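# Transfer 96-well plate from nest N1 to bench spot B1

## Task

Take the 96-well plate out of plate nest N1 and set it on bench spot B1, with its long side running along the length of the taped outline and the plate fully inside it; then open the gripper and pull the hand away from the plate.

## Robot and tools

Setup: two arms, left_arm and right_arm, each with a two-finger parallel gripper and a wrist camera. Looking from the arms toward the table, N1 (the plate nest) is on the left and B1 (the taped bench spot) is on the right. Setting the plate down from a few millimetres up is fine; a longer drop at any moment is a failure. Knocking anything off the table ends the scene.

Frames: all reported poses use one scene frame with its origin on the table top midway between the arms. +x points out over the table, +z is up, and left_arm sits on the +y side. The names left and right refer to the arms, not to image sides. Bases: left_arm at (0, +0.297, 0) m, right_arm at (-0.028, -0.297, 0) m, both nearly unrotated. In each gripper's own axes, the fingers extend along +z and close along y. The reported hand point lies between the finger pads, roughly 1 cm behind the fingertips. Printed positions can be a little wrong, more so when the arm reaches far.

Command row: every moving command uses a single row of 14 numbers covering both arms, even if one arm stays still: dx, dy, dz, rx, ry, rz, opening for left_arm, followed by the same seven for right_arm. The first six of each arm are an offset, not a pose: a displacement from that gripper's measured pose, expressed in the gripper's own axes. Scale: 1.0 equals 0.6 m of translation or 180 degrees of rotation, and each value lies in [-1, 1]. rx, ry, rz form one rotation vector. Opening is absolute: +1 fully open (0.094 m), -1 closed. Optionally 12 extra values from 0 to 1 can follow, stiffness multipliers for each joint (left_arm's six, then right_arm's six, base to gripper); they persist until changed.

execute_actions(actions): a list of actions; each action is a table of up to 15 rows, one per 1/30 s step, and a short table repeats its final row to fill 15 steps. Each row's offset is taken from the gripper pose at the beginning of that action, not from the previous row; for the first action of a call it is the most recent pose reported in the scene. An empty list just returns state and images.

move(target, speed, blocking): target is one 14-number row as above, offsets from the last reported pose. Each gripper goes in a straight line toward its goal; both paths finish together, lasting 0.5 to 10 s (cut off at 10 s). speed is the top path speed in m/s, 0.002 to 0.5, default 0.25; rotation is capped at twice that in rad/s. Paths do not avoid obstacles or the other arm, and grippers can lag, drift, or overshoot the speed, particularly with a nearly straight arm. Faster contact hits harder; aiming further past a contact presses harder. The opening is applied at the start. blocking=false returns after 0.5 s while motion continues; then call wait or stop before issuing new rows or moves. The result adds a move: line saying how it ended (done, off_target, moving, held, fault) and which limits were active (paced means the sent pose was clipped; held means a check stopped some steps, after which the arm may suddenly speed up), plus each gripper's distance from its goal.

wait(seconds): 0 to 10; lets the sim run with last commands held and returns early if a move ends. stop(): brakes a running move; needs stopping distance, fingers continue. zoom_image(camera, region): camera is cam_low (672x504), cam_left_wrist or cam_right_wrist (504x504); region [x0, y0, x1, y1] in pixels from the top-left, at most 504 by 504. read_manual(section) only gives licence text. finished_scene(scene): ends the current scene, given its number, irreversibly; do it only once the plate sits correctly and the hand is clear.

Controller behaviour: each step the command is clipped to within 70 mm and 16 degrees of the measured pose, so big offsets take several actions; after an action the arm stops at its last clipped pose. Position wins over orientation when both cannot be met. Arms tend to settle a centimetre or more low, and repeated zero offsets can let them sag; to hold an arm, send it the correction back to its desired pose first, then zeros, aiming higher if it still droops. Tiny moves of a few mm may do nothing. Because offsets come from measured poses, repeating a small push against something rigid does not increase force, but against something yielding it does. Hand target lines show where each gripper is currently being driven; a pose unreachable line means the clearance check altered that arm's command; a FAULT line means the arm stopped.

Gripping: grip_measured reports finger opening on the command scale (last Joint positions value is metres). Readings may be off by about 1 mm. To hold the plate, command about 0.03 below grip_measured; less than that grips more softly. Pad force tops out near 50 to 62 N and is weaker on parts under about 2 mm thick.

Joint limits (rad): waist -2.880 to 2.880, shoulder 0 to 3.142, elbow 0 to 3.019, wrist pitch -1.693 to 1.571, wrist yaw -1.571 to 1.571, wrist roll -2.094 to 2.094.

Avoid: arms colliding or pressing each other, slamming or shoving hard, slips and drops. Holding a load heats motors; MOTOR HOT appears at 85 °C and at 100 °C an OVER-TEMPERATURE FAULT drops that arm, so do not hover with the plate. Camera calibration is given in the prompt for projecting points; each result lists cameras whose numbers changed.

Each tool is called after "Request:" in YAML: its name, and indented under it one key for each argument.

## Session

Request:
execute_actions:
  actions: []

Scene clock: 0.00 s.
left_arm: end_effector_position=(+0.0973, +0.9924, +0.3858) grip_measured=+1.000 end_effector_quat_wxyz=(+0.053, -0.259, +0.936, +0.231) | right_arm: end_effector_position=(+0.2407, -0.3499, +0.1024) grip_measured=+1.000 end_effector_quat_wxyz=(+0.105, -0.157, +0.978, -0.092)
Joint positions: left_arm=[ 1.408  2.01   2.443 -1.533 -0.094  0.892  0.094] | right_arm=[-0.117  0.948  0.577 -0.946  0.118 -0.453  0.094]
Joint velocities: left_arm=[-0.005 -0.024 -0.022 -0.012 -0.022 -0.022  0.   ] | right_arm=[-0.015 -0.005  0.007 -0.007  0.022  0.051  0.   ]
Motor temperatures (°C, as the motors report them): left_arm=[21 23 27 20 23 22] | right_arm=[24 24 27 22 24 23]
Hand target (left_arm): +0.098, +0.996, +0.389; +0.056, -0.259, +0.935, +0.237
Hand target (right_arm): +0.248, -0.351, +0.109; +0.113, -0.157, +0.977, -0.094
Joint stiffness scale: left_arm=[1. 1. 1. 1. 1. 1.] | right_arm=[1. 1. 1. 1. 1. 1.]
camera_calibration (this result's frames):
cam_left_wrist: T_world_to_cam=[[0.515868, -0.750077, -0.413841, 0.859786], [-0.678443, -0.652671, 0.337246, 0.58859], [-0.523063, 0.106793, -0.845577, 0.394673], [0, 0, 0, 1]] pos_world=[0.162227, 0.986913, 0.491041]
cam_right_wrist: T_world_to_cam=[[0.276589, -0.937314, 0.211994, -0.410019], [-0.898055, -0.173589, 0.404183, 0.120337], [-0.342046, -0.302175, -0.889772, 0.195112], [0, 0, 0, 1]] pos_world=[0.288214, -0.304469, 0.211888]

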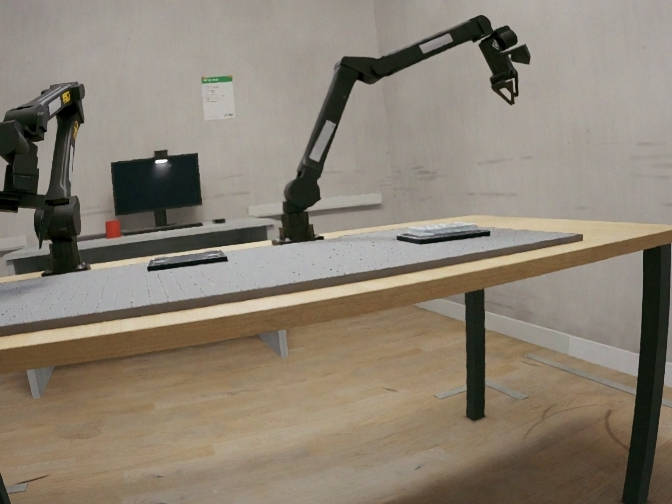

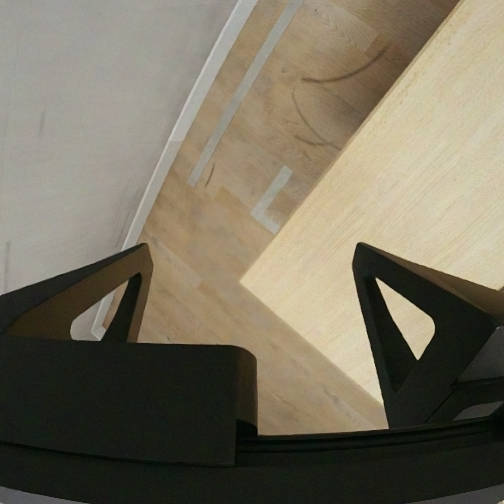

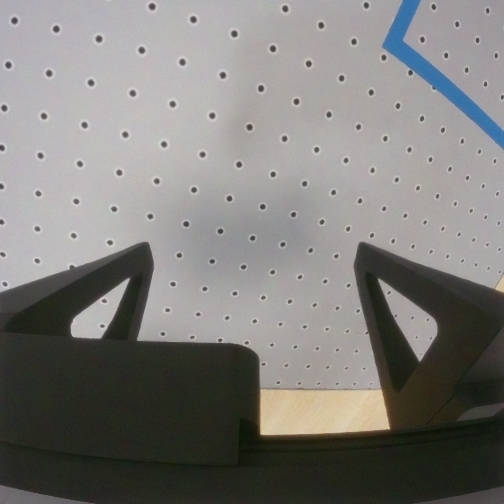

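Request:
move:
  target: [0.04,-0.988,-0.075,0.076,0.142,-0.365,1,-0.295,-0.33,-0.09,-0.059,0.067,0.101,1]
  speed: 0.35

Scene clock: 11.50 s.
left_arm: end_effector_position=(+0.3880, +0.5131, +0.1852) grip_measured=+1.000 end_effector_quat_wxyz=(-0.000, +0.747, -0.665, -0.001) | right_arm: end_effector_position=(+0.4404, -0.4624, +0.2184) grip_measured=+1.000 end_effector_quat_wxyz=(-0.007, -0.010, +1.000, +0.001)
Joint positions: left_arm=[ 0.507  1.522  1.308 -1.357 -0.002 -1.179  0.094] | right_arm=[-0.335  1.652  1.552 -1.484  0.003 -0.358  0.094]
Joint velocities: left_arm=[-0.015 -0.015  0.012 -0.007  0.007 -0.007  0.   ] | right_arm=[ 0.005 -0.005  0.007  0.007  0.007 -0.066  0.   ]
Motor temperatures (°C, as the motors report them): left_arm=[21 27 31 20 23 22] | right_arm=[24 24 31 22 24 23]
Hand target (left_arm): +0.388, +0.517, +0.184; -0.005, +0.753, -0.658, -0.000
Hand target (right_arm): +0.450, -0.469, +0.226; -0.001, -0.001, +1.000, +0.000
Off the commanded pose (left_arm): 0.010 m, 1 deg.
Off the commanded pose (right_arm): 0.014 m, 1 deg.
Joint stiffness scale: left_arm=[1. 1. 1. 1. 1. 1.] | right_arm=[1. 1. 1. 1. 1. 1.]
move: off_target (right_arm)
camera_calibration (this result's frames):
cam_left_wrist: T_world_to_cam=[[0.99223, 0.12376, -0.0127677, -0.440254], [0.107777, -0.803717, 0.585169, 0.267149], [0.0621591, -0.581999, -0.810811, 0.548217], [0, 0, 0, 1]] pos_world=[0.373964, 0.58826, 0.282551]
cam_right_wrist: T_world_to_cam=[[0.00872436, -0.999962, 0.000784339, -0.460218], [-0.811949, -0.00662618, 0.583691, 0.233326], [-0.583663, -0.00572917, -0.811976, 0.559137], [0, 0, 0, 1]] pos_world=[0.519812, -0.455451, 0.318176]

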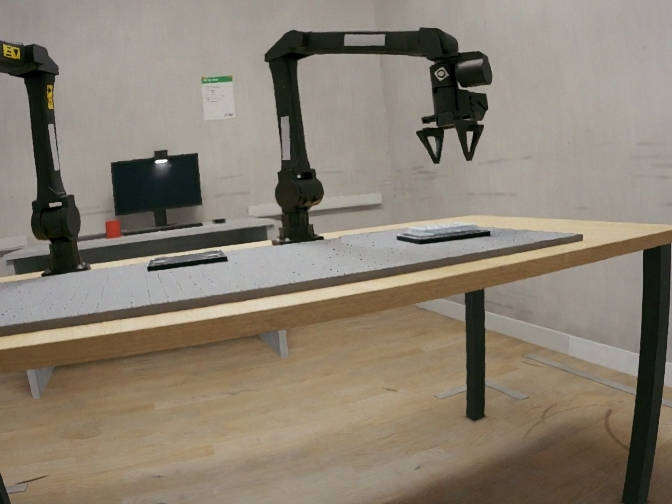

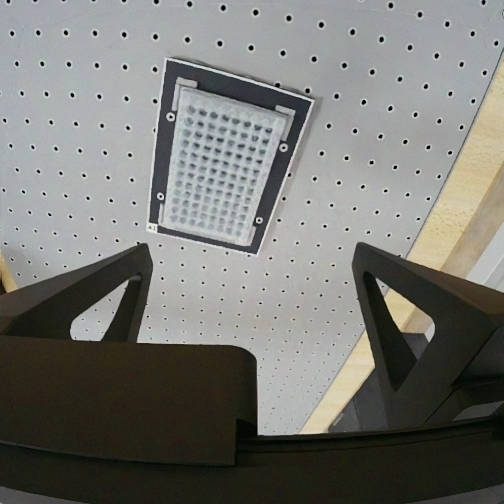

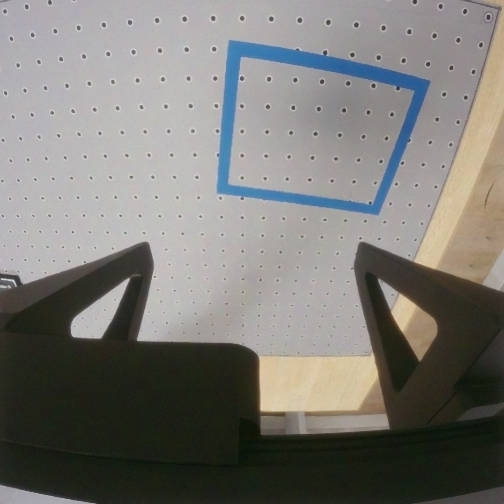

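Request:
move:
  target: [0.028,0.042,0.203,0,0,0.092,1,0,0,0,0,0,0,1]
  speed: 0.15

Scene clock: 20.93 s.
left_arm: end_effector_position=(+0.3626, +0.4974, +0.0677) grip_measured=+1.000 end_effector_quat_wxyz=(-0.001, -0.653, +0.757, +0.001) | right_arm: end_effector_position=(+0.4404, -0.4624, +0.2184) grip_measured=+1.000 end_effector_quat_wxyz=(-0.007, -0.010, +1.000, +0.001)
Joint positions: left_arm=[ 0.504  1.564  1.025 -1.034 -0.002 -0.917  0.094] | right_arm=[-0.335  1.652  1.552 -1.484  0.003 -0.358  0.094]
Joint velocities: left_arm=[-0.005  0.005  0.002  0.002  0.022  0.051  0.   ] | right_arm=[-0.015  0.005 -0.017 -0.007 -0.081 -0.007  0.   ]
Motor temperatures (°C, as the motors report them): left_arm=[21 27 32 20 23 22] | right_arm=[24 25 33 22 24 23]
Hand target (left_arm): +0.367, +0.493, +0.063; +0.000, -0.644, +0.765, +0.001
Hand target (right_arm): +0.440, -0.462, +0.218; -0.007, -0.010, +1.000, +0.001
Off the commanded pose (left_arm): 0.006 m, 1 deg.
Off the commanded pose (right_arm): 0.000 m, 0 deg.
Joint stiffness scale: left_arm=[1. 1. 1. 1. 1. 1.] | right_arm=[1. 1. 1. 1. 1. 1.]
move: done
camera_calibration (this result's frames):
cam_left_wrist: T_world_to_cam=[[0.989963, -0.140574, -0.0145975, -0.282128], [-0.105406, -0.803182, 0.586335, 0.40302], [-0.0941481, -0.578911, -0.809937, 0.500487], [0, 0, 0, 1]] pos_world=[0.368897, 0.573776, 0.16494]
cam_right_wrist: T_world_to_cam=[[0.00872436, -0.999962, 0.000784339, -0.460218], [-0.811949, -0.00662618, 0.583691, 0.233326], [-0.583663, -0.00572917, -0.811976, 0.559137], [0, 0, 0, 1]] pos_world=[0.519812, -0.455451, 0.318176]

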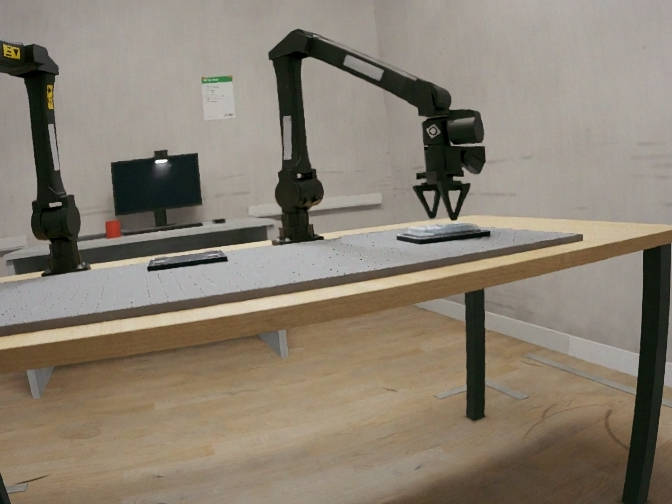

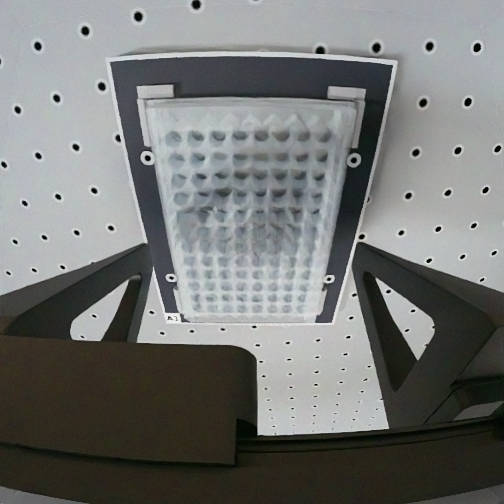

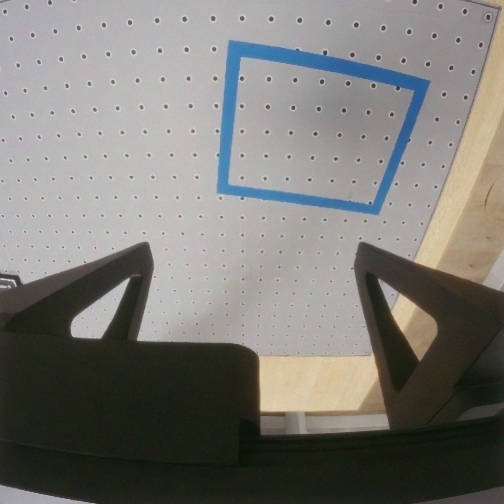

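Aligned; descending about 24 mm.

Request:
move:
  target: [0.004,0,0.052,0,0,0,1,0,0,0,0,0,0,1]
  speed: 0.04

Request:
zoom_image:
  camera: "cam_low"
  region: [385,170,505,260]

Scene clock: 24.53 s.
left_arm: end_effector_position=(+0.3620, +0.4971, +0.0447) grip_measured=+1.000 end_effector_quat_wxyz=(+0.003, -0.652, +0.758, +0.000) | right_arm: end_effector_position=(+0.4404, -0.4624, +0.2184) grip_measured=+1.000 end_effector_quat_wxyz=(-0.007, -0.010, +1.000, +0.001)
Joint positions: left_arm=[ 0.504  1.593  0.989 -0.961 -0.002 -0.914  0.094] | right_arm=[-0.335  1.652  1.552 -1.484  0.003 -0.358  0.094]
Joint velocities: left_arm=[ 0.005 -0.005  0.007  0.022  0.022 -0.081  0.   ] | right_arm=[-0.015  0.005 -0.002 -0.012  0.007 -0.051  0.   ]
Motor temperatures (°C, as the motors report them): left_arm=[21 27 32 20 23 22] | right_arm=[24 26 33 22 24 23]
Hand target (left_arm): +0.363, +0.495, +0.037; -0.001, -0.653, +0.757, +0.001
Hand target (right_arm): +0.440, -0.462, +0.218; -0.007, -0.010, +1.000, +0.001
Off the commanded pose (left_arm): 0.008 m, 0 deg.
Off the commanded pose (right_arm): 0.000 m, 0 deg.
Joint stiffness scale: left_arm=[1. 1. 1. 1. 1. 1.] | right_arm=[1. 1. 1. 1. 1. 1.]
move: done
camera_calibration (this result's frames):
cam_left_wrist: T_world_to_cam=[[0.989715, -0.142797, -0.0085214, -0.281028], [-0.111144, -0.805097, 0.582638, 0.419392], [-0.0900595, -0.575698, -0.812687, 0.478667], [0, 0, 0, 1]] pos_world=[0.367859, 0.573089, 0.142258]
cam_right_wrist: T_world_to_cam=[[0.00872436, -0.999962, 0.000784339, -0.460218], [-0.811949, -0.00662618, 0.583691, 0.233326], [-0.583663, -0.00572917, -0.811976, 0.559137], [0, 0, 0, 1]] pos_world=[0.519812, -0.455451, 0.318176]

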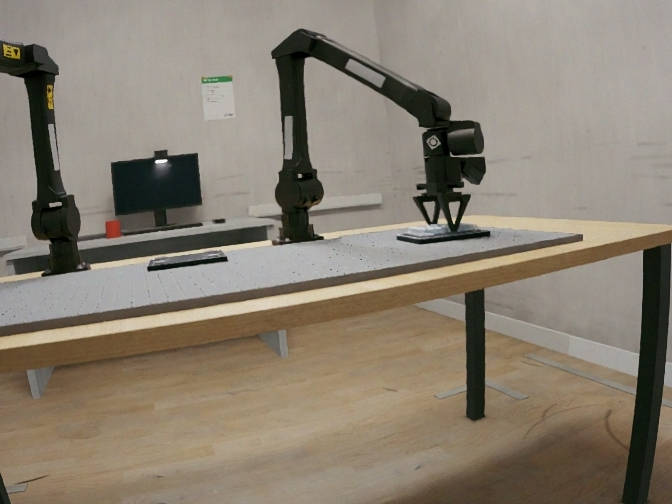

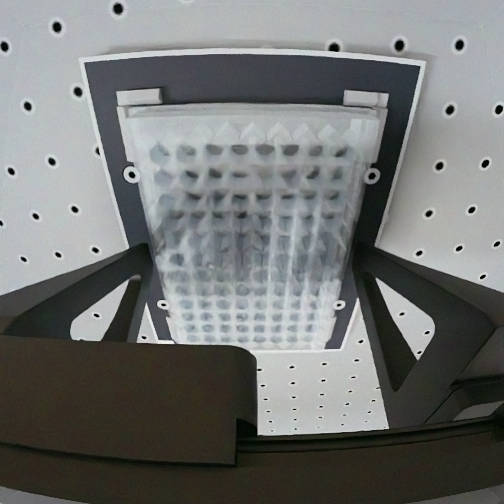

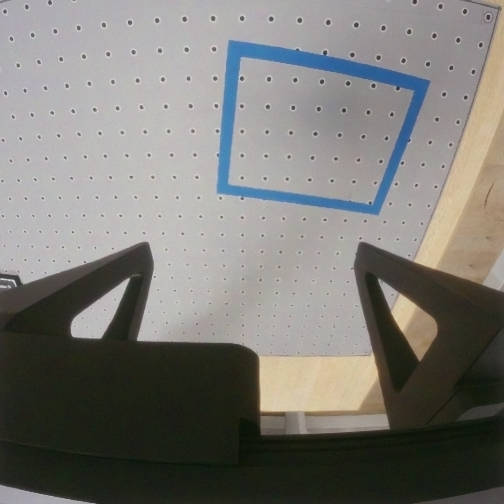

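Region (385, 170, 505, 260) of cam_low's 672x504 image, scaled by 4.200, with more detail than that image has; it fills the top 378 rows of this view, and the rest is white.

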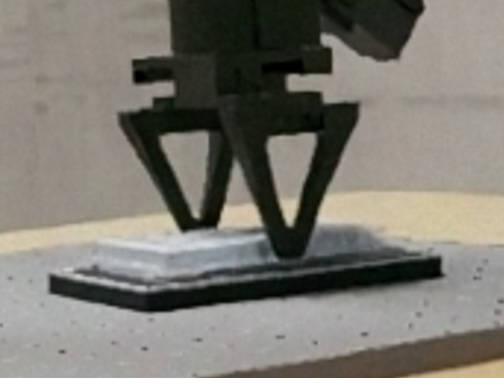

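Request:
execute_actions:
  actions:
    - [[0,0,0,0,0,0,0.9,0,0,0,0,0,0,1],[0,0,0,0,0,0,0.85,0,0,0,0,0,0,1],[0,0,0,0,0,0,0.82,0,0,0,0,0,0,1],[0,0,0,0,0,0,0.8,0,0,0,0,0,0,1],[0,0,0,0,0,0,0.78,0,0,0,0,0,0,1],[0,0,0,0,0,0,0.76,0,0,0,0,0,0,1],[0,0,0,0,0,0,0.74,0,0,0,0,0,0,1],[0,0,0,0,0,0,0.72,0,0,0,0,0,0,1],[0,0,0,0,0,0,0.68,0,0,0,0,0,0,1]]

Scene clock: 28.93 s.
left_arm: end_effector_position=(+0.3620, +0.4971, +0.0447) grip_measured=+0.731 end_effector_quat_wxyz=(+0.003, -0.652, +0.758, +0.000) | right_arm: end_effector_position=(+0.4404, -0.4624, +0.2184) grip_measured=+1.000 end_effector_quat_wxyz=(-0.007, -0.010, +1.000, +0.001)
Joint positions: left_arm=[ 0.504  1.593  0.989 -0.961 -0.002 -0.914  0.081] | right_arm=[-0.335  1.652  1.552 -1.484  0.003 -0.358  0.094]
Joint velocities: left_arm=[-0.005 -0.005 -0.002  0.012  0.022  0.037 -0.001] | right_arm=[ 0.005  0.005 -0.002  0.002 -0.051  0.037  0.   ]
Motor temperatures (°C, as the motors report them): left_arm=[21 27 32 20 23 22] | right_arm=[24 26 33 22 24 23]
Hand target (left_arm): +0.362, +0.497, +0.045; +0.003, -0.652, +0.758, +0.000
Hand target (right_arm): +0.440, -0.462, +0.218; -0.007, -0.010, +1.000, +0.001
Off the commanded pose (left_arm): 0.000 m, 0 deg.
Off the commanded pose (right_arm): 0.000 m, 0 deg.
Joint stiffness scale: left_arm=[1. 1. 1. 1. 1. 1.] | right_arm=[1. 1. 1. 1. 1. 1.]
camera_calibration (this result's frames):
cam_left_wrist: T_world_to_cam=[[0.989715, -0.142797, -0.0085214, -0.281028], [-0.111144, -0.805097, 0.582638, 0.419392], [-0.0900595, -0.575698, -0.812687, 0.478667], [0, 0, 0, 1]] pos_world=[0.367859, 0.573089, 0.142258]
cam_right_wrist: T_world_to_cam=[[0.00872436, -0.999962, 0.000784339, -0.460218], [-0.811949, -0.00662618, 0.583691, 0.233326], [-0.583663, -0.00572917, -0.811976, 0.559137], [0, 0, 0, 1]] pos_world=[0.519812, -0.455451, 0.318176]

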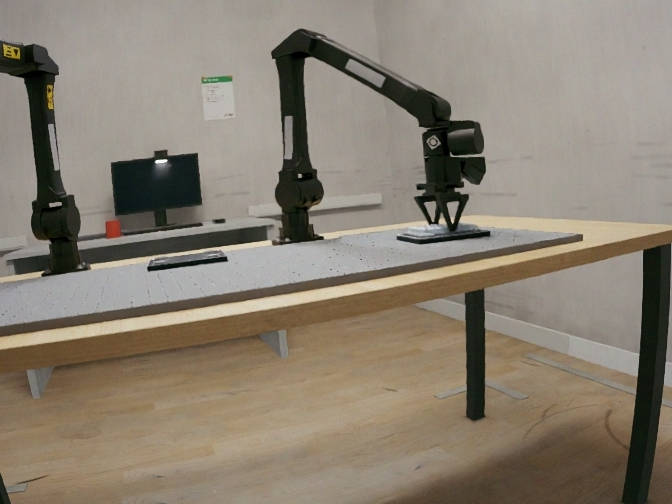

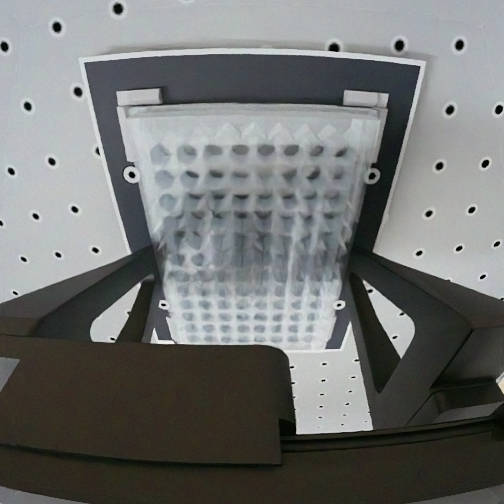

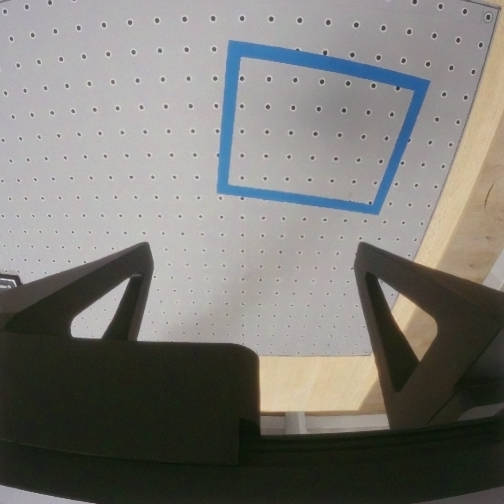

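Request:
move:
  target: [-0.015,-0.02,-0.09,0,0,0,0.69,0,0,0.05,0,0,0,1]
  speed: 0.08

Request:
move:
  target: [0.838,-0.327,0,0.002,-0.01,0.452,0.69,-0.03,0,0.1,0,0,0,1]
  speed: 0.3

Scene clock: 32.80 s.
left_arm: end_effector_position=(+0.3621, +0.4971, +0.0842) grip_measured=+0.731 end_effector_quat_wxyz=(-0.012, -0.652, +0.758, +0.003) | right_arm: end_effector_position=(+0.4389, -0.4619, +0.1969) grip_measured=+1.000 end_effector_quat_wxyz=(-0.004, -0.010, +1.000, -0.000)
Joint positions: left_arm=[ 0.504  1.553  1.061 -1.103 -0.002 -0.915  0.081] | right_arm=[-0.335  1.652  1.495 -1.422  0.003 -0.358  0.094]
Joint velocities: left_arm=[-0.015 -0.015 -0.007  0.007 -0.037  0.037 -0.   ] | right_arm=[-0.005 -0.005 -0.017 -0.002 -0.095  0.037  0.   ]
Motor temperatures (°C, as the motors report them): left_arm=[21 27 32 20 23 22] | right_arm=[24 27 33 22 24 23]
Hand target (left_arm): +0.374, +0.504, +0.099; +0.003, -0.652, +0.758, +0.000
Hand target (right_arm): +0.440, -0.462, +0.188; -0.007, -0.010, +1.000, +0.001
Off the commanded pose (left_arm): 0.021 m, 2 deg.
Off the commanded pose (right_arm): 0.009 m, 0 deg.
Joint stiffness scale: left_arm=[1. 1. 1. 1. 1. 1.] | right_arm=[1. 1. 1. 1. 1. 1.]
move: off_target (left_arm)
camera_calibration (this result's frames):
cam_left_wrist: T_world_to_cam=[[0.98924, -0.142713, -0.032216, -0.278613], [-0.0954883, -0.79663, 0.596878, 0.385344], [-0.110847, -0.587379, -0.801685, 0.523178], [0, 0, 0, 1]] pos_world=[0.370403, 0.574518, 0.180445]
cam_right_wrist: T_world_to_cam=[[0.00871676, -0.999959, 0.00246756, -0.459998], [-0.814671, -0.0056706, 0.579895, 0.247091], [-0.579857, -0.00706506, -0.814687, 0.539032], [0, 0, 0, 1]] pos_world=[0.51787, -0.454769, 0.296991]

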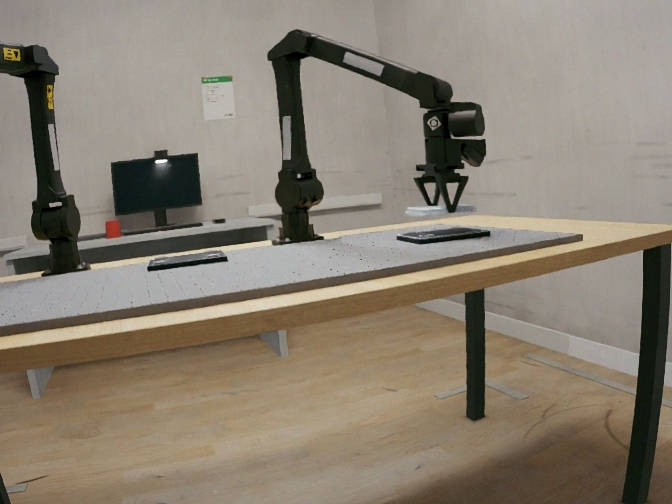

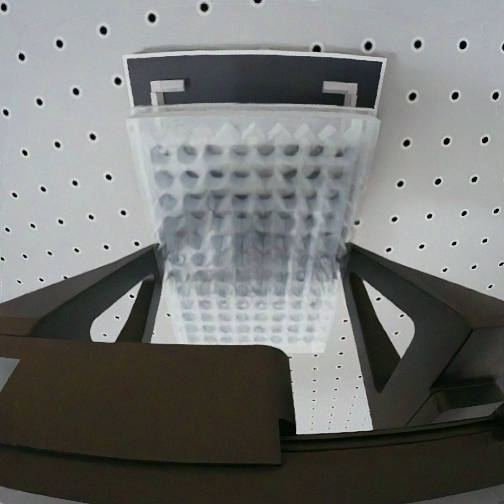

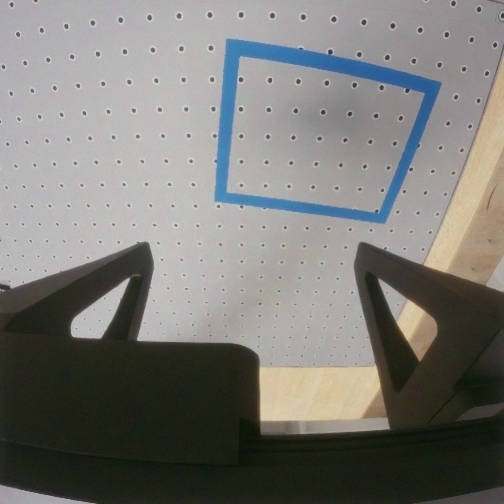

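Scene clock: 35.67 s.
left_arm: end_effector_position=(+0.4765, -0.0236, +0.0838) grip_measured=+0.731 end_effector_quat_wxyz=(-0.000, -0.005, +1.000, +0.007) | right_arm: end_effector_position=(+0.4542, -0.4654, +0.1535) grip_measured=+1.000 end_effector_quat_wxyz=(+0.005, -0.011, +1.000, -0.004)
Joint positions: left_arm=[-0.597  1.927  1.574 -1.225 -0.011 -0.604  0.081] | right_arm=[-0.332  1.702  1.443 -1.299  0.003 -0.356  0.094]
Joint velocities: left_arm=[-0.005 -0.005 -0.017 -0.002  0.022  0.022 -0.   ] | right_arm=[-0.015 -0.015 -0.002 -0.002 -0.007  0.007  0.   ]
Motor temperatures (°C, as the motors report them): left_arm=[21 27 33 20 23 22] | right_arm=[24 27 33 22 24 23]
Hand target (left_arm): +0.488, -0.029, +0.090; +0.006, -0.001, +1.000, +0.004
Hand target (right_arm): +0.456, -0.461, +0.137; -0.004, -0.010, +1.000, -0.000
Off the commanded pose (left_arm): 0.008 m, 1 deg.
Off the commanded pose (right_arm): 0.017 m, 1 deg.
Joint stiffness scale: left_arm=[1. 1. 1. 1. 1. 1.] | right_arm=[1. 1. 1. 1. 1. 1.]
move: off_target (right_arm)
camera_calibration (this result's frames):
cam_left_wrist: T_world_to_cam=[[0.0163295, -0.999547, -0.025292, -0.023348], [-0.809807, -0.0280582, 0.586025, 0.341129], [-0.586469, 0.0109122, -0.809898, 0.471178], [0, 0, 0, 1]] pos_world=[0.552961, -0.0189075, 0.181106]
cam_right_wrist: T_world_to_cam=[[0.00974179, -0.999907, 0.00956267, -0.465061], [-0.825998, -0.0026568, 0.563666, 0.293751], [-0.563588, -0.0133899, -0.825947, 0.503886], [0, 0, 0, 1]] pos_world=[0.531153, -0.45749, 0.255053]

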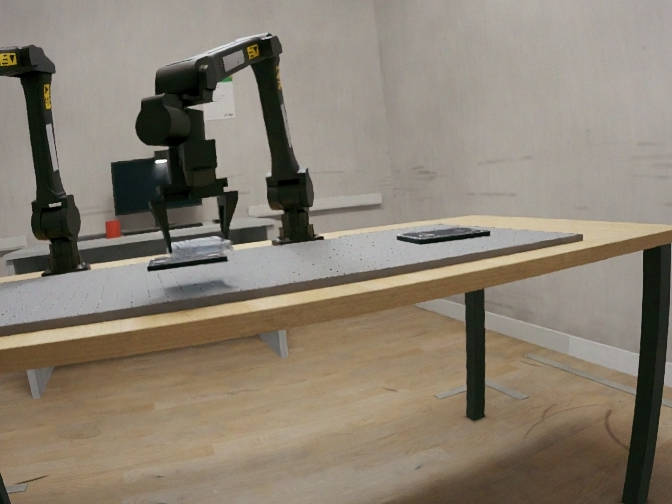

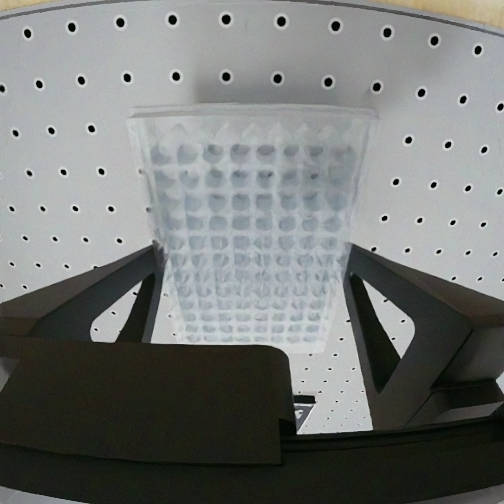

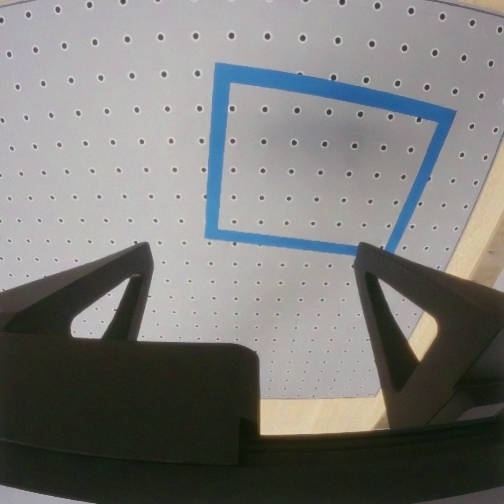

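Request:
move:
  target: [0,0,0.097,-0.003,0,0,0.69,0,0.05,0.06,-0.003,0.006,0,1]
  speed: 0.045

Request:
zoom_image:
  camera: "cam_low"
  region: [130,200,290,320]

Scene clock: 43.03 s.
left_arm: end_effector_position=(+0.4774, -0.0230, +0.0386) grip_measured=+0.731 end_effector_quat_wxyz=(+0.004, -0.003, +1.000, +0.008) | right_arm: end_effector_position=(+0.4530, -0.4397, +0.1297) grip_measured=+1.000 end_effector_quat_wxyz=(+0.002, -0.013, +1.000, -0.002)
Joint positions: left_arm=[-0.597  1.972  1.516 -1.117 -0.017 -0.601  0.081] | right_arm=[-0.284  1.702  1.378 -1.242  0.003 -0.312  0.094]
Joint velocities: left_arm=[ 0.005  0.005  0.012 -0.007 -0.022  0.037 -0.   ] | right_arm=[ 0.005 -0.005 -0.007 -0.007 -0.007  0.007  0.   ]
Motor temperatures (°C, as the motors report them): left_arm=[21 28 35 20 23 22] | right_arm=[24 27 33 22 24 23]
Hand target (left_arm): +0.477, -0.023, +0.025; -0.000, -0.005, +1.000, +0.012
Hand target (right_arm): +0.454, -0.435, +0.118; -0.004, -0.011, +1.000, +0.001
Off the commanded pose (left_arm): 0.013 m, 1 deg.
Off the commanded pose (right_arm): 0.013 m, 1 deg.
Joint stiffness scale: left_arm=[1. 1. 1. 1. 1. 1.] | right_arm=[1. 1. 1. 1. 1. 1.]
move: off_target (left_arm, right_arm)
camera_calibration (this result's frames):
cam_left_wrist: T_world_to_cam=[[0.0138302, -0.999541, -0.0269364, -0.0226674], [-0.814306, -0.0268924, 0.579813, 0.37078], [-0.580272, 0.0139155, -0.814304, 0.432359], [0, 0, 0, 1]] pos_world=[0.553128, -0.0187023, 0.136478]
cam_right_wrist: T_world_to_cam=[[0.0139967, -0.999879, 0.00682167, -0.440654], [-0.822004, -0.00762178, 0.569431, 0.301524], [-0.56931, -0.0135776, -0.822011, 0.485983], [0, 0, 0, 1]] pos_world=[0.530696, -0.431704, 0.230792]

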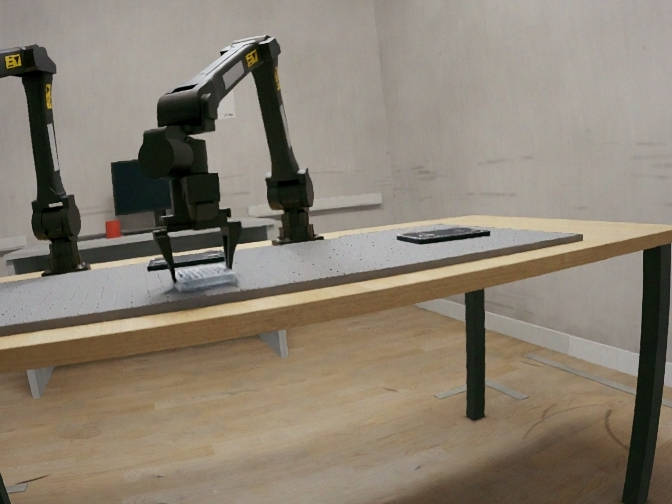

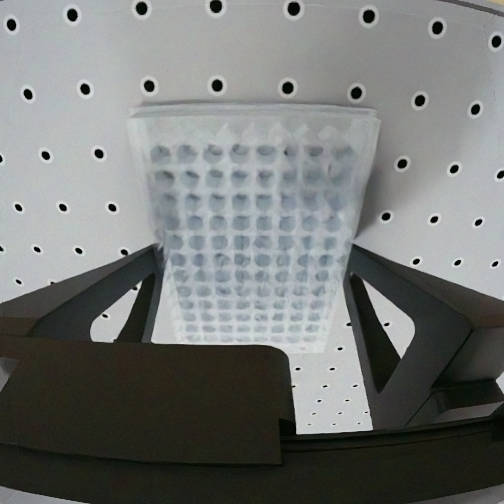

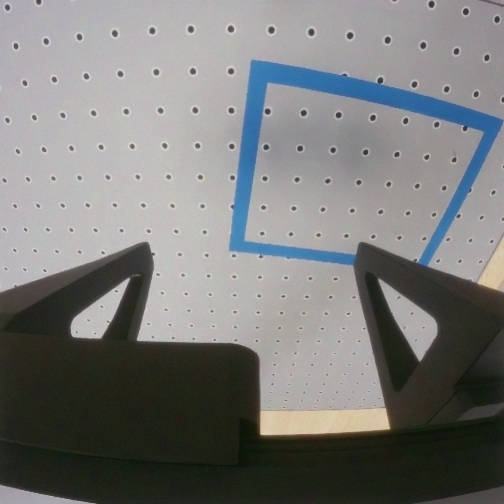

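Region (130, 200, 290, 320) of cam_low's 672x504 image, scaled by 3.150, with more detail than that image has; it fills the top 378 rows of this view, and the rest is white.

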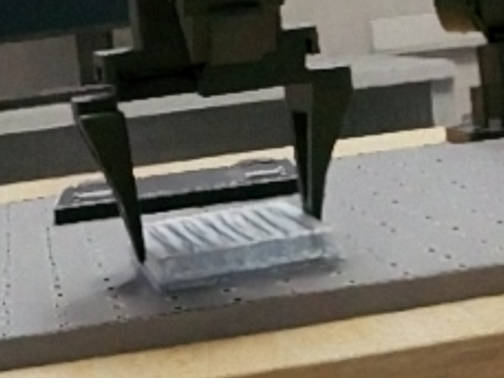

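Request:
execute_actions:
  actions:
    - [[0,0,0.023,-0.0025,0.0025,0,0.69,0,0,0,0,0,0,1],[0,0,0.024,-0.0025,0.0025,0,0.69,0,0,0,0,0,0,1],[0,0,0.025,-0.0025,0.0025,0,0.69,0,0,0,0,0,0,1],[0,0,0.026,-0.0025,0.0025,0,0.69,0,0,0,0,0,0,1],[0,0,0.027,-0.0025,0.0025,0,0.69,0,0,0,0,0,0,1],[0,0,0.027,-0.0025,0.0025,0,0.69,0,0,0,0,0,0,1],[0,0,0.027,-0.0025,0.0025,0,0.69,0,0,0,0,0,0,1],[0,0,0.027,-0.0025,0.0025,0,0.69,0,0,0,0,0,0,1],[0,0,0.02,-0.0025,0.0025,0,0.72,0,0,0,0,0,0,1],[0,0,0.02,-0.0025,0.0025,0,0.75,0,0,0,0,0,0,1],[0,0,0.015,-0.0025,0.0025,0,1,0,0,0,0,0,0,1]]

Request:
move:
  target: [-0.015,-0.012,-0.09,0,0,0,1,0,0,0,0,0,0,1]
  speed: 0.1

Request:
move:
  target: [0.2,0.65,-0.1,0,0,0,1,-0.072,0.718,0.09,0,0,0.004,1]
  speed: 0.3

Scene clock: 51.43 s.
left_arm: end_effector_position=(+0.4785, -0.0238, +0.0386) grip_measured=+1.000 end_effector_quat_wxyz=(+0.006, -0.003, +1.000, +0.006) | right_arm: end_effector_position=(+0.4530, -0.4397, +0.1297) grip_measured=+1.000 end_effector_quat_wxyz=(+0.002, -0.013, +1.000, -0.002)
Joint positions: left_arm=[-0.597  1.972  1.516 -1.112 -0.017 -0.601  0.094] | right_arm=[-0.284  1.702  1.378 -1.242  0.003 -0.312  0.094]
Joint velocities: left_arm=[ 0.005 -0.005  0.002 -0.007 -0.007  0.066  0.   ] | right_arm=[ 0.005 -0.005  0.007  0.002  0.095  0.051  0.   ]
Motor temperatures (°C, as the motors report them): left_arm=[21 29 34 20 23 22] | right_arm=[24 27 32 22 24 23]
Hand target (left_arm): +0.477, -0.023, +0.030; -0.000, -0.003, +1.000, +0.011
Hand target (right_arm): +0.453, -0.440, +0.130; +0.002, -0.013, +1.000, -0.002
Off the commanded pose (left_arm): 0.009 m, 1 deg.
Off the commanded pose (right_arm): 0.000 m, 0 deg.
Joint stiffness scale: left_arm=[1. 1. 1. 1. 1. 1.] | right_arm=[1. 1. 1. 1. 1. 1.]
camera_calibration (this result's frames):
cam_left_wrist: T_world_to_cam=[[0.0139426, -0.999617, -0.0238853, -0.0235907], [-0.816863, -0.0251635, 0.576282, 0.373048], [-0.576663, 0.0114762, -0.816902, 0.431315], [0, 0, 0, 1]] pos_world=[0.553782, -0.0191444, 0.136798]
cam_right_wrist: T_world_to_cam=[[0.0132338, -0.999889, 0.00681863, -0.440313], [-0.822011, -0.0069964, 0.569428, 0.301802], [-0.569317, -0.0131407, -0.822013, 0.486178], [0, 0, 0, 1]] pos_world=[0.530702, -0.431764, 0.230792]

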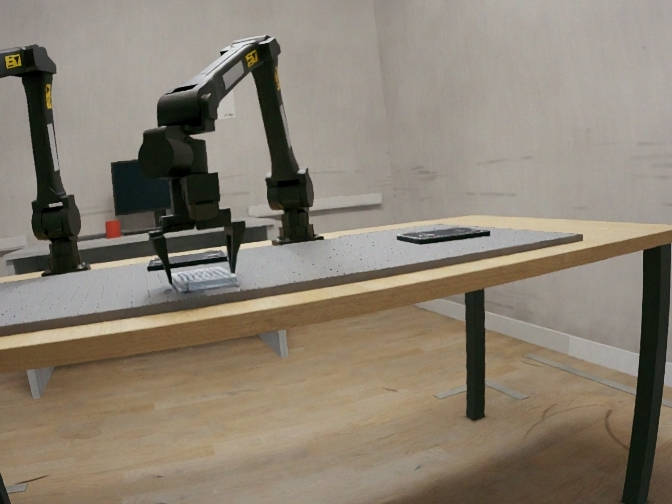

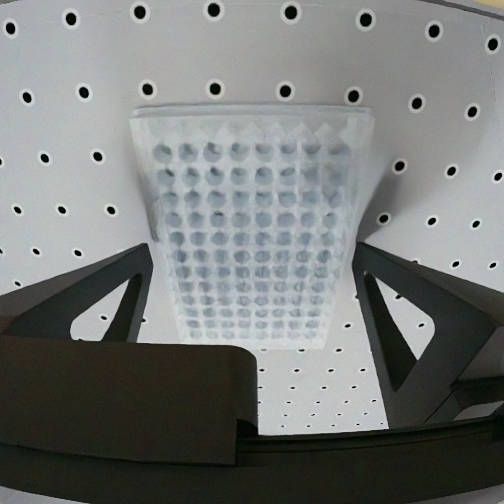

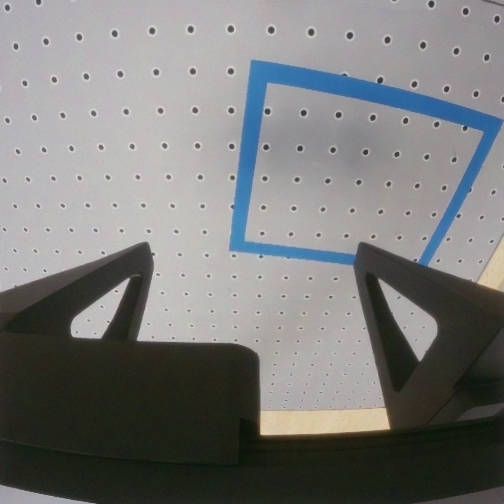

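Scene clock: 52.40 s.
left_arm: end_effector_position=(+0.4780, -0.0234, +0.0810) grip_measured=+1.000 end_effector_quat_wxyz=(-0.003, -0.003, +1.000, +0.012) | right_arm: end_effector_position=(+0.4530, -0.4397, +0.1297) grip_measured=+1.000 end_effector_quat_wxyz=(+0.002, -0.013, +1.000, -0.002)
Joint positions: left_arm=[-0.597  1.939  1.584 -1.234 -0.017 -0.601  0.094] | right_arm=[-0.284  1.702  1.378 -1.242  0.003 -0.312  0.094]
Joint velocities: left_arm=[ 0.005 -0.005  0.002  0.002 -0.037 -0.022  0.   ] | right_arm=[-0.005 -0.015 -0.002  0.012 -0.022 -0.022  0.   ]
Motor temperatures (°C, as the motors report them): left_arm=[21 29 34 20 23 22] | right_arm=[24 27 32 22 24 23]
Hand target (left_arm): +0.486, -0.030, +0.093; +0.006, -0.003, +1.000, +0.006
Hand target (right_arm): +0.453, -0.440, +0.130; +0.002, -0.013, +1.000, -0.002
Off the commanded pose (left_arm): 0.017 m, 1 deg.
Off the commanded pose (right_arm): 0.000 m, 0 deg.
Joint stiffness scale: left_arm=[1. 1. 1. 1. 1. 1.] | right_arm=[1. 1. 1. 1. 1. 1.]
move: off_target (left_arm)
camera_calibration (this result's frames):
cam_left_wrist: T_world_to_cam=[[0.0134233, -0.999266, -0.0358669, -0.0209581], [-0.806726, -0.0320159, 0.590058, 0.342008], [-0.590773, 0.0210142, -0.806564, 0.471793], [0, 0, 0, 1]] pos_world=[0.55491, -0.0199074, 0.177975]
cam_right_wrist: T_world_to_cam=[[0.0132338, -0.999889, 0.00681863, -0.440313], [-0.822011, -0.0069964, 0.569428, 0.301802], [-0.569317, -0.0131407, -0.822013, 0.486178], [0, 0, 0, 1]] pos_world=[0.530702, -0.431764, 0.230792]

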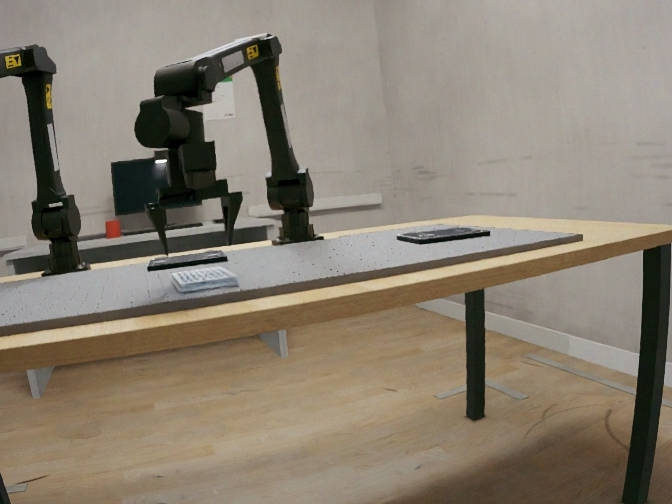

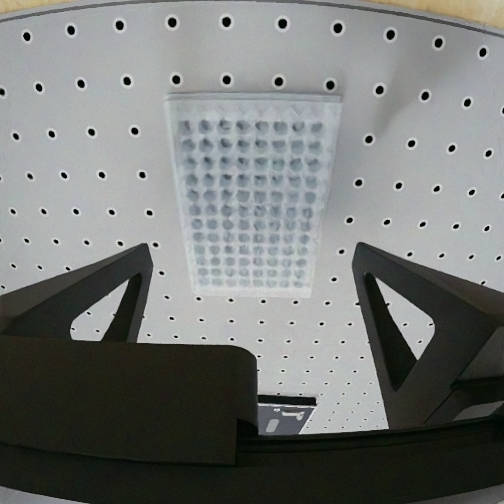

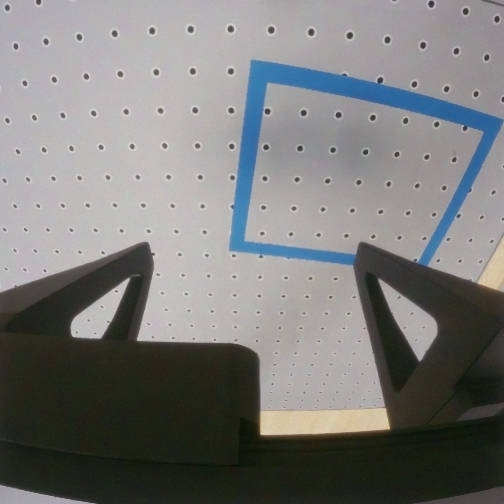

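Scene clock: 54.53 s.
left_arm: end_effector_position=(+0.3556, +0.3676, +0.1509) grip_measured=+1.000 end_effector_quat_wxyz=(+0.004, -0.011, +1.000, +0.013) | right_arm: end_effector_position=(+0.4725, -0.0102, +0.0747) grip_measured=+1.000 end_effector_quat_wxyz=(+0.003, -0.016, +1.000, -0.003)
Joint positions: left_arm=[ 0.184  1.326  1.013 -1.245 -0.025  0.164  0.094] | right_arm=[ 0.525  1.937  1.565 -1.197  0.008  0.491  0.094]
Joint velocities: left_arm=[-0.005  0.005  0.002  0.002 -0.007  0.051  0.   ] | right_arm=[-0.005 -0.015 -0.007  0.007  0.037  0.051  0.   ]
Motor temperatures (°C, as the motors report them): left_arm=[21 29 34 20 23 22] | right_arm=[24 27 33 22 24 23]
Hand target (left_arm): +0.350, +0.365, +0.149; -0.005, -0.003, +1.000, +0.011
Hand target (right_arm): +0.485, -0.008, +0.078; +0.007, -0.006, +1.000, -0.003
Off the commanded pose (left_arm): 0.003 m, 1 deg.
Off the commanded pose (right_arm): 0.013 m, 1 deg.
Joint stiffness scale: left_arm=[1. 1. 1. 1. 1. 1.] | right_arm=[1. 1. 1. 1. 1. 1.]
move: off_target (right_arm)
camera_calibration (this result's frames):
cam_left_wrist: T_world_to_cam=[[0.0296889, -0.998826, -0.0382789, 0.368334], [-0.814034, -0.0463843, 0.578963, 0.224164], [-0.580059, 0.0139715, -0.814455, 0.447598], [0, 0, 0, 1]] pos_world=[0.431174, 0.372046, 0.248865]
cam_right_wrist: T_world_to_cam=[[0.0204731, -0.999752, 0.0087496, -0.0143391], [-0.822593, -0.0118698, 0.568507, 0.35242], [-0.568262, -0.0188365, -0.822632, 0.457115], [0, 0, 0, 1]] pos_world=[0.549953, -0.00154193, 0.175809]

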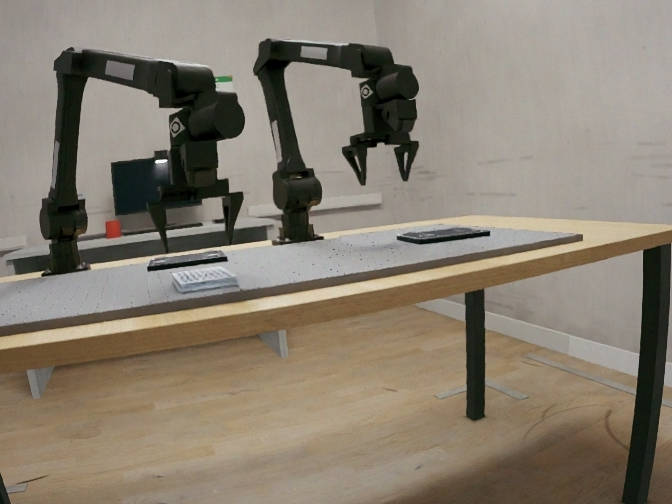

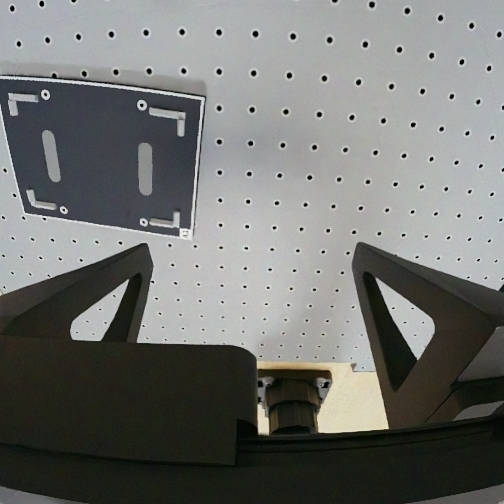

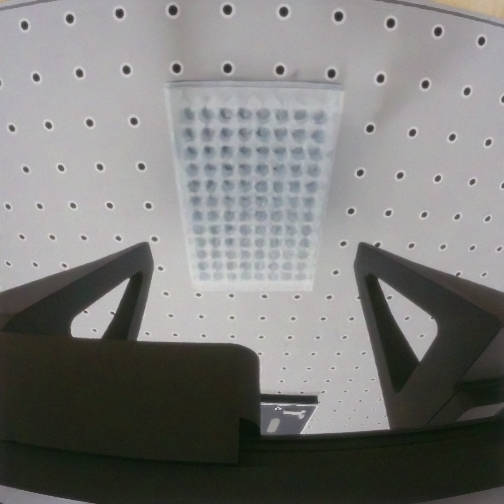

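Request:
move:
  target: [0,0,0,0,0,0,1,0.007,-0.005,0.1,0.003,0.007,0,1]
  speed: 0.05

Request:
zoom_image:
  camera: "cam_low"
  region: [130,200,290,320]

Scene clock: 60.33 s.
left_arm: end_effector_position=(+0.3556, +0.3676, +0.1509) grip_measured=+1.000 end_effector_quat_wxyz=(+0.004, -0.010, +1.000, +0.013) | right_arm: end_effector_position=(+0.4703, -0.0114, +0.0328) grip_measured=+1.000 end_effector_quat_wxyz=(+0.001, -0.016, +1.000, -0.004)
Joint positions: left_arm=[ 0.184  1.326  1.013 -1.245 -0.025  0.166  0.094] | right_arm=[ 0.525  1.978  1.509 -1.104  0.008  0.492  0.094]
Joint velocities: left_arm=[-0.015 -0.015 -0.002  0.012 -0.007  0.037  0.   ] | right_arm=[-0.005 -0.005 -0.012 -0.012  0.007  0.066  0.   ]
Motor temperatures (°C, as the motors report them): left_arm=[21 28 34 20 23 22] | right_arm=[24 28 34 22 24 23]
Hand target (left_arm): +0.356, +0.368, +0.151; +0.004, -0.011, +1.000, +0.013
Hand target (right_arm): +0.468, -0.014, +0.015; -0.008, -0.016, +1.000, -0.008
Off the commanded pose (left_arm): 0.000 m, 0 deg.
Off the commanded pose (right_arm): 0.018 m, 1 deg.
Joint stiffness scale: left_arm=[1. 1. 1. 1. 1. 1.] | right_arm=[1. 1. 1. 1. 1. 1.]
move: off_target (right_arm)
camera_calibration (this result's frames):
cam_left_wrist: T_world_to_cam=[[0.0274012, -0.998891, -0.0382982, 0.369174], [-0.814102, -0.0445319, 0.579012, 0.2235], [-0.580075, 0.015313, -0.814419, 0.447105], [0, 0, 0, 1]] pos_world=[0.43119, 0.371871, 0.24886]
cam_right_wrist: T_world_to_cam=[[0.019354, -0.99976, 0.0102167, -0.0146903], [-0.821104, -0.0100635, 0.57069, 0.373709], [-0.57045, -0.0194341, -0.821102, 0.422367], [0, 0, 0, 1]] pos_world=[0.548078, -0.00271765, 0.133685]

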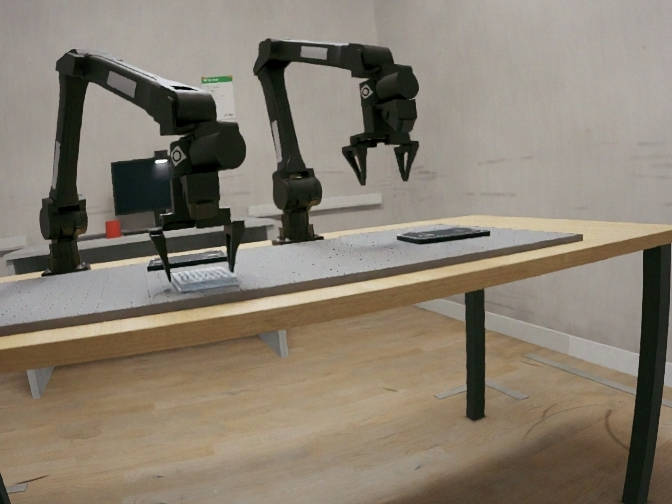

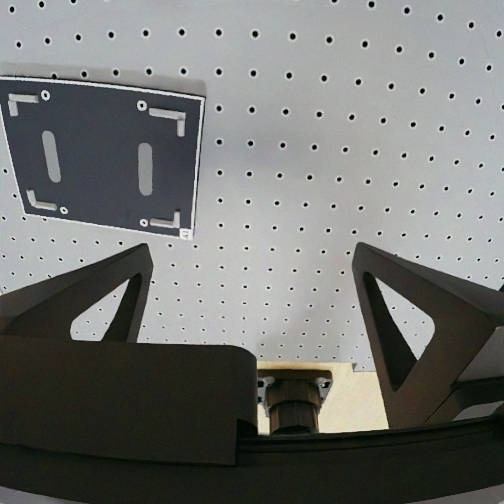

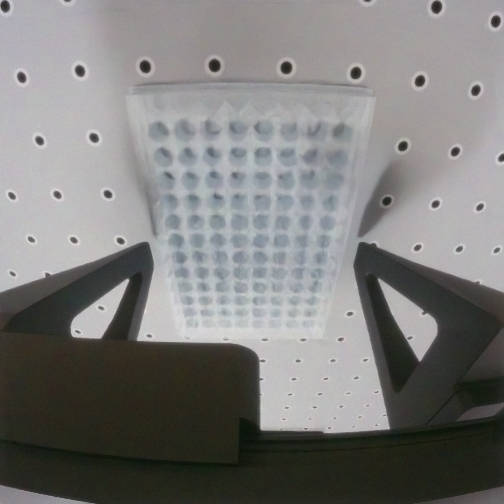

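Region (130, 200, 290, 320) of cam_low's 672x504 image, scaled by 3.150, with more detail than that image has; it fills the top 378 rows of this view, and the rest is white.

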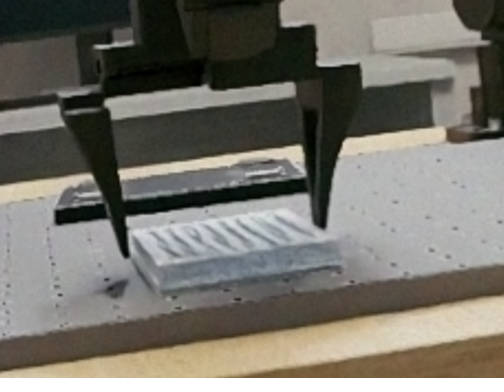

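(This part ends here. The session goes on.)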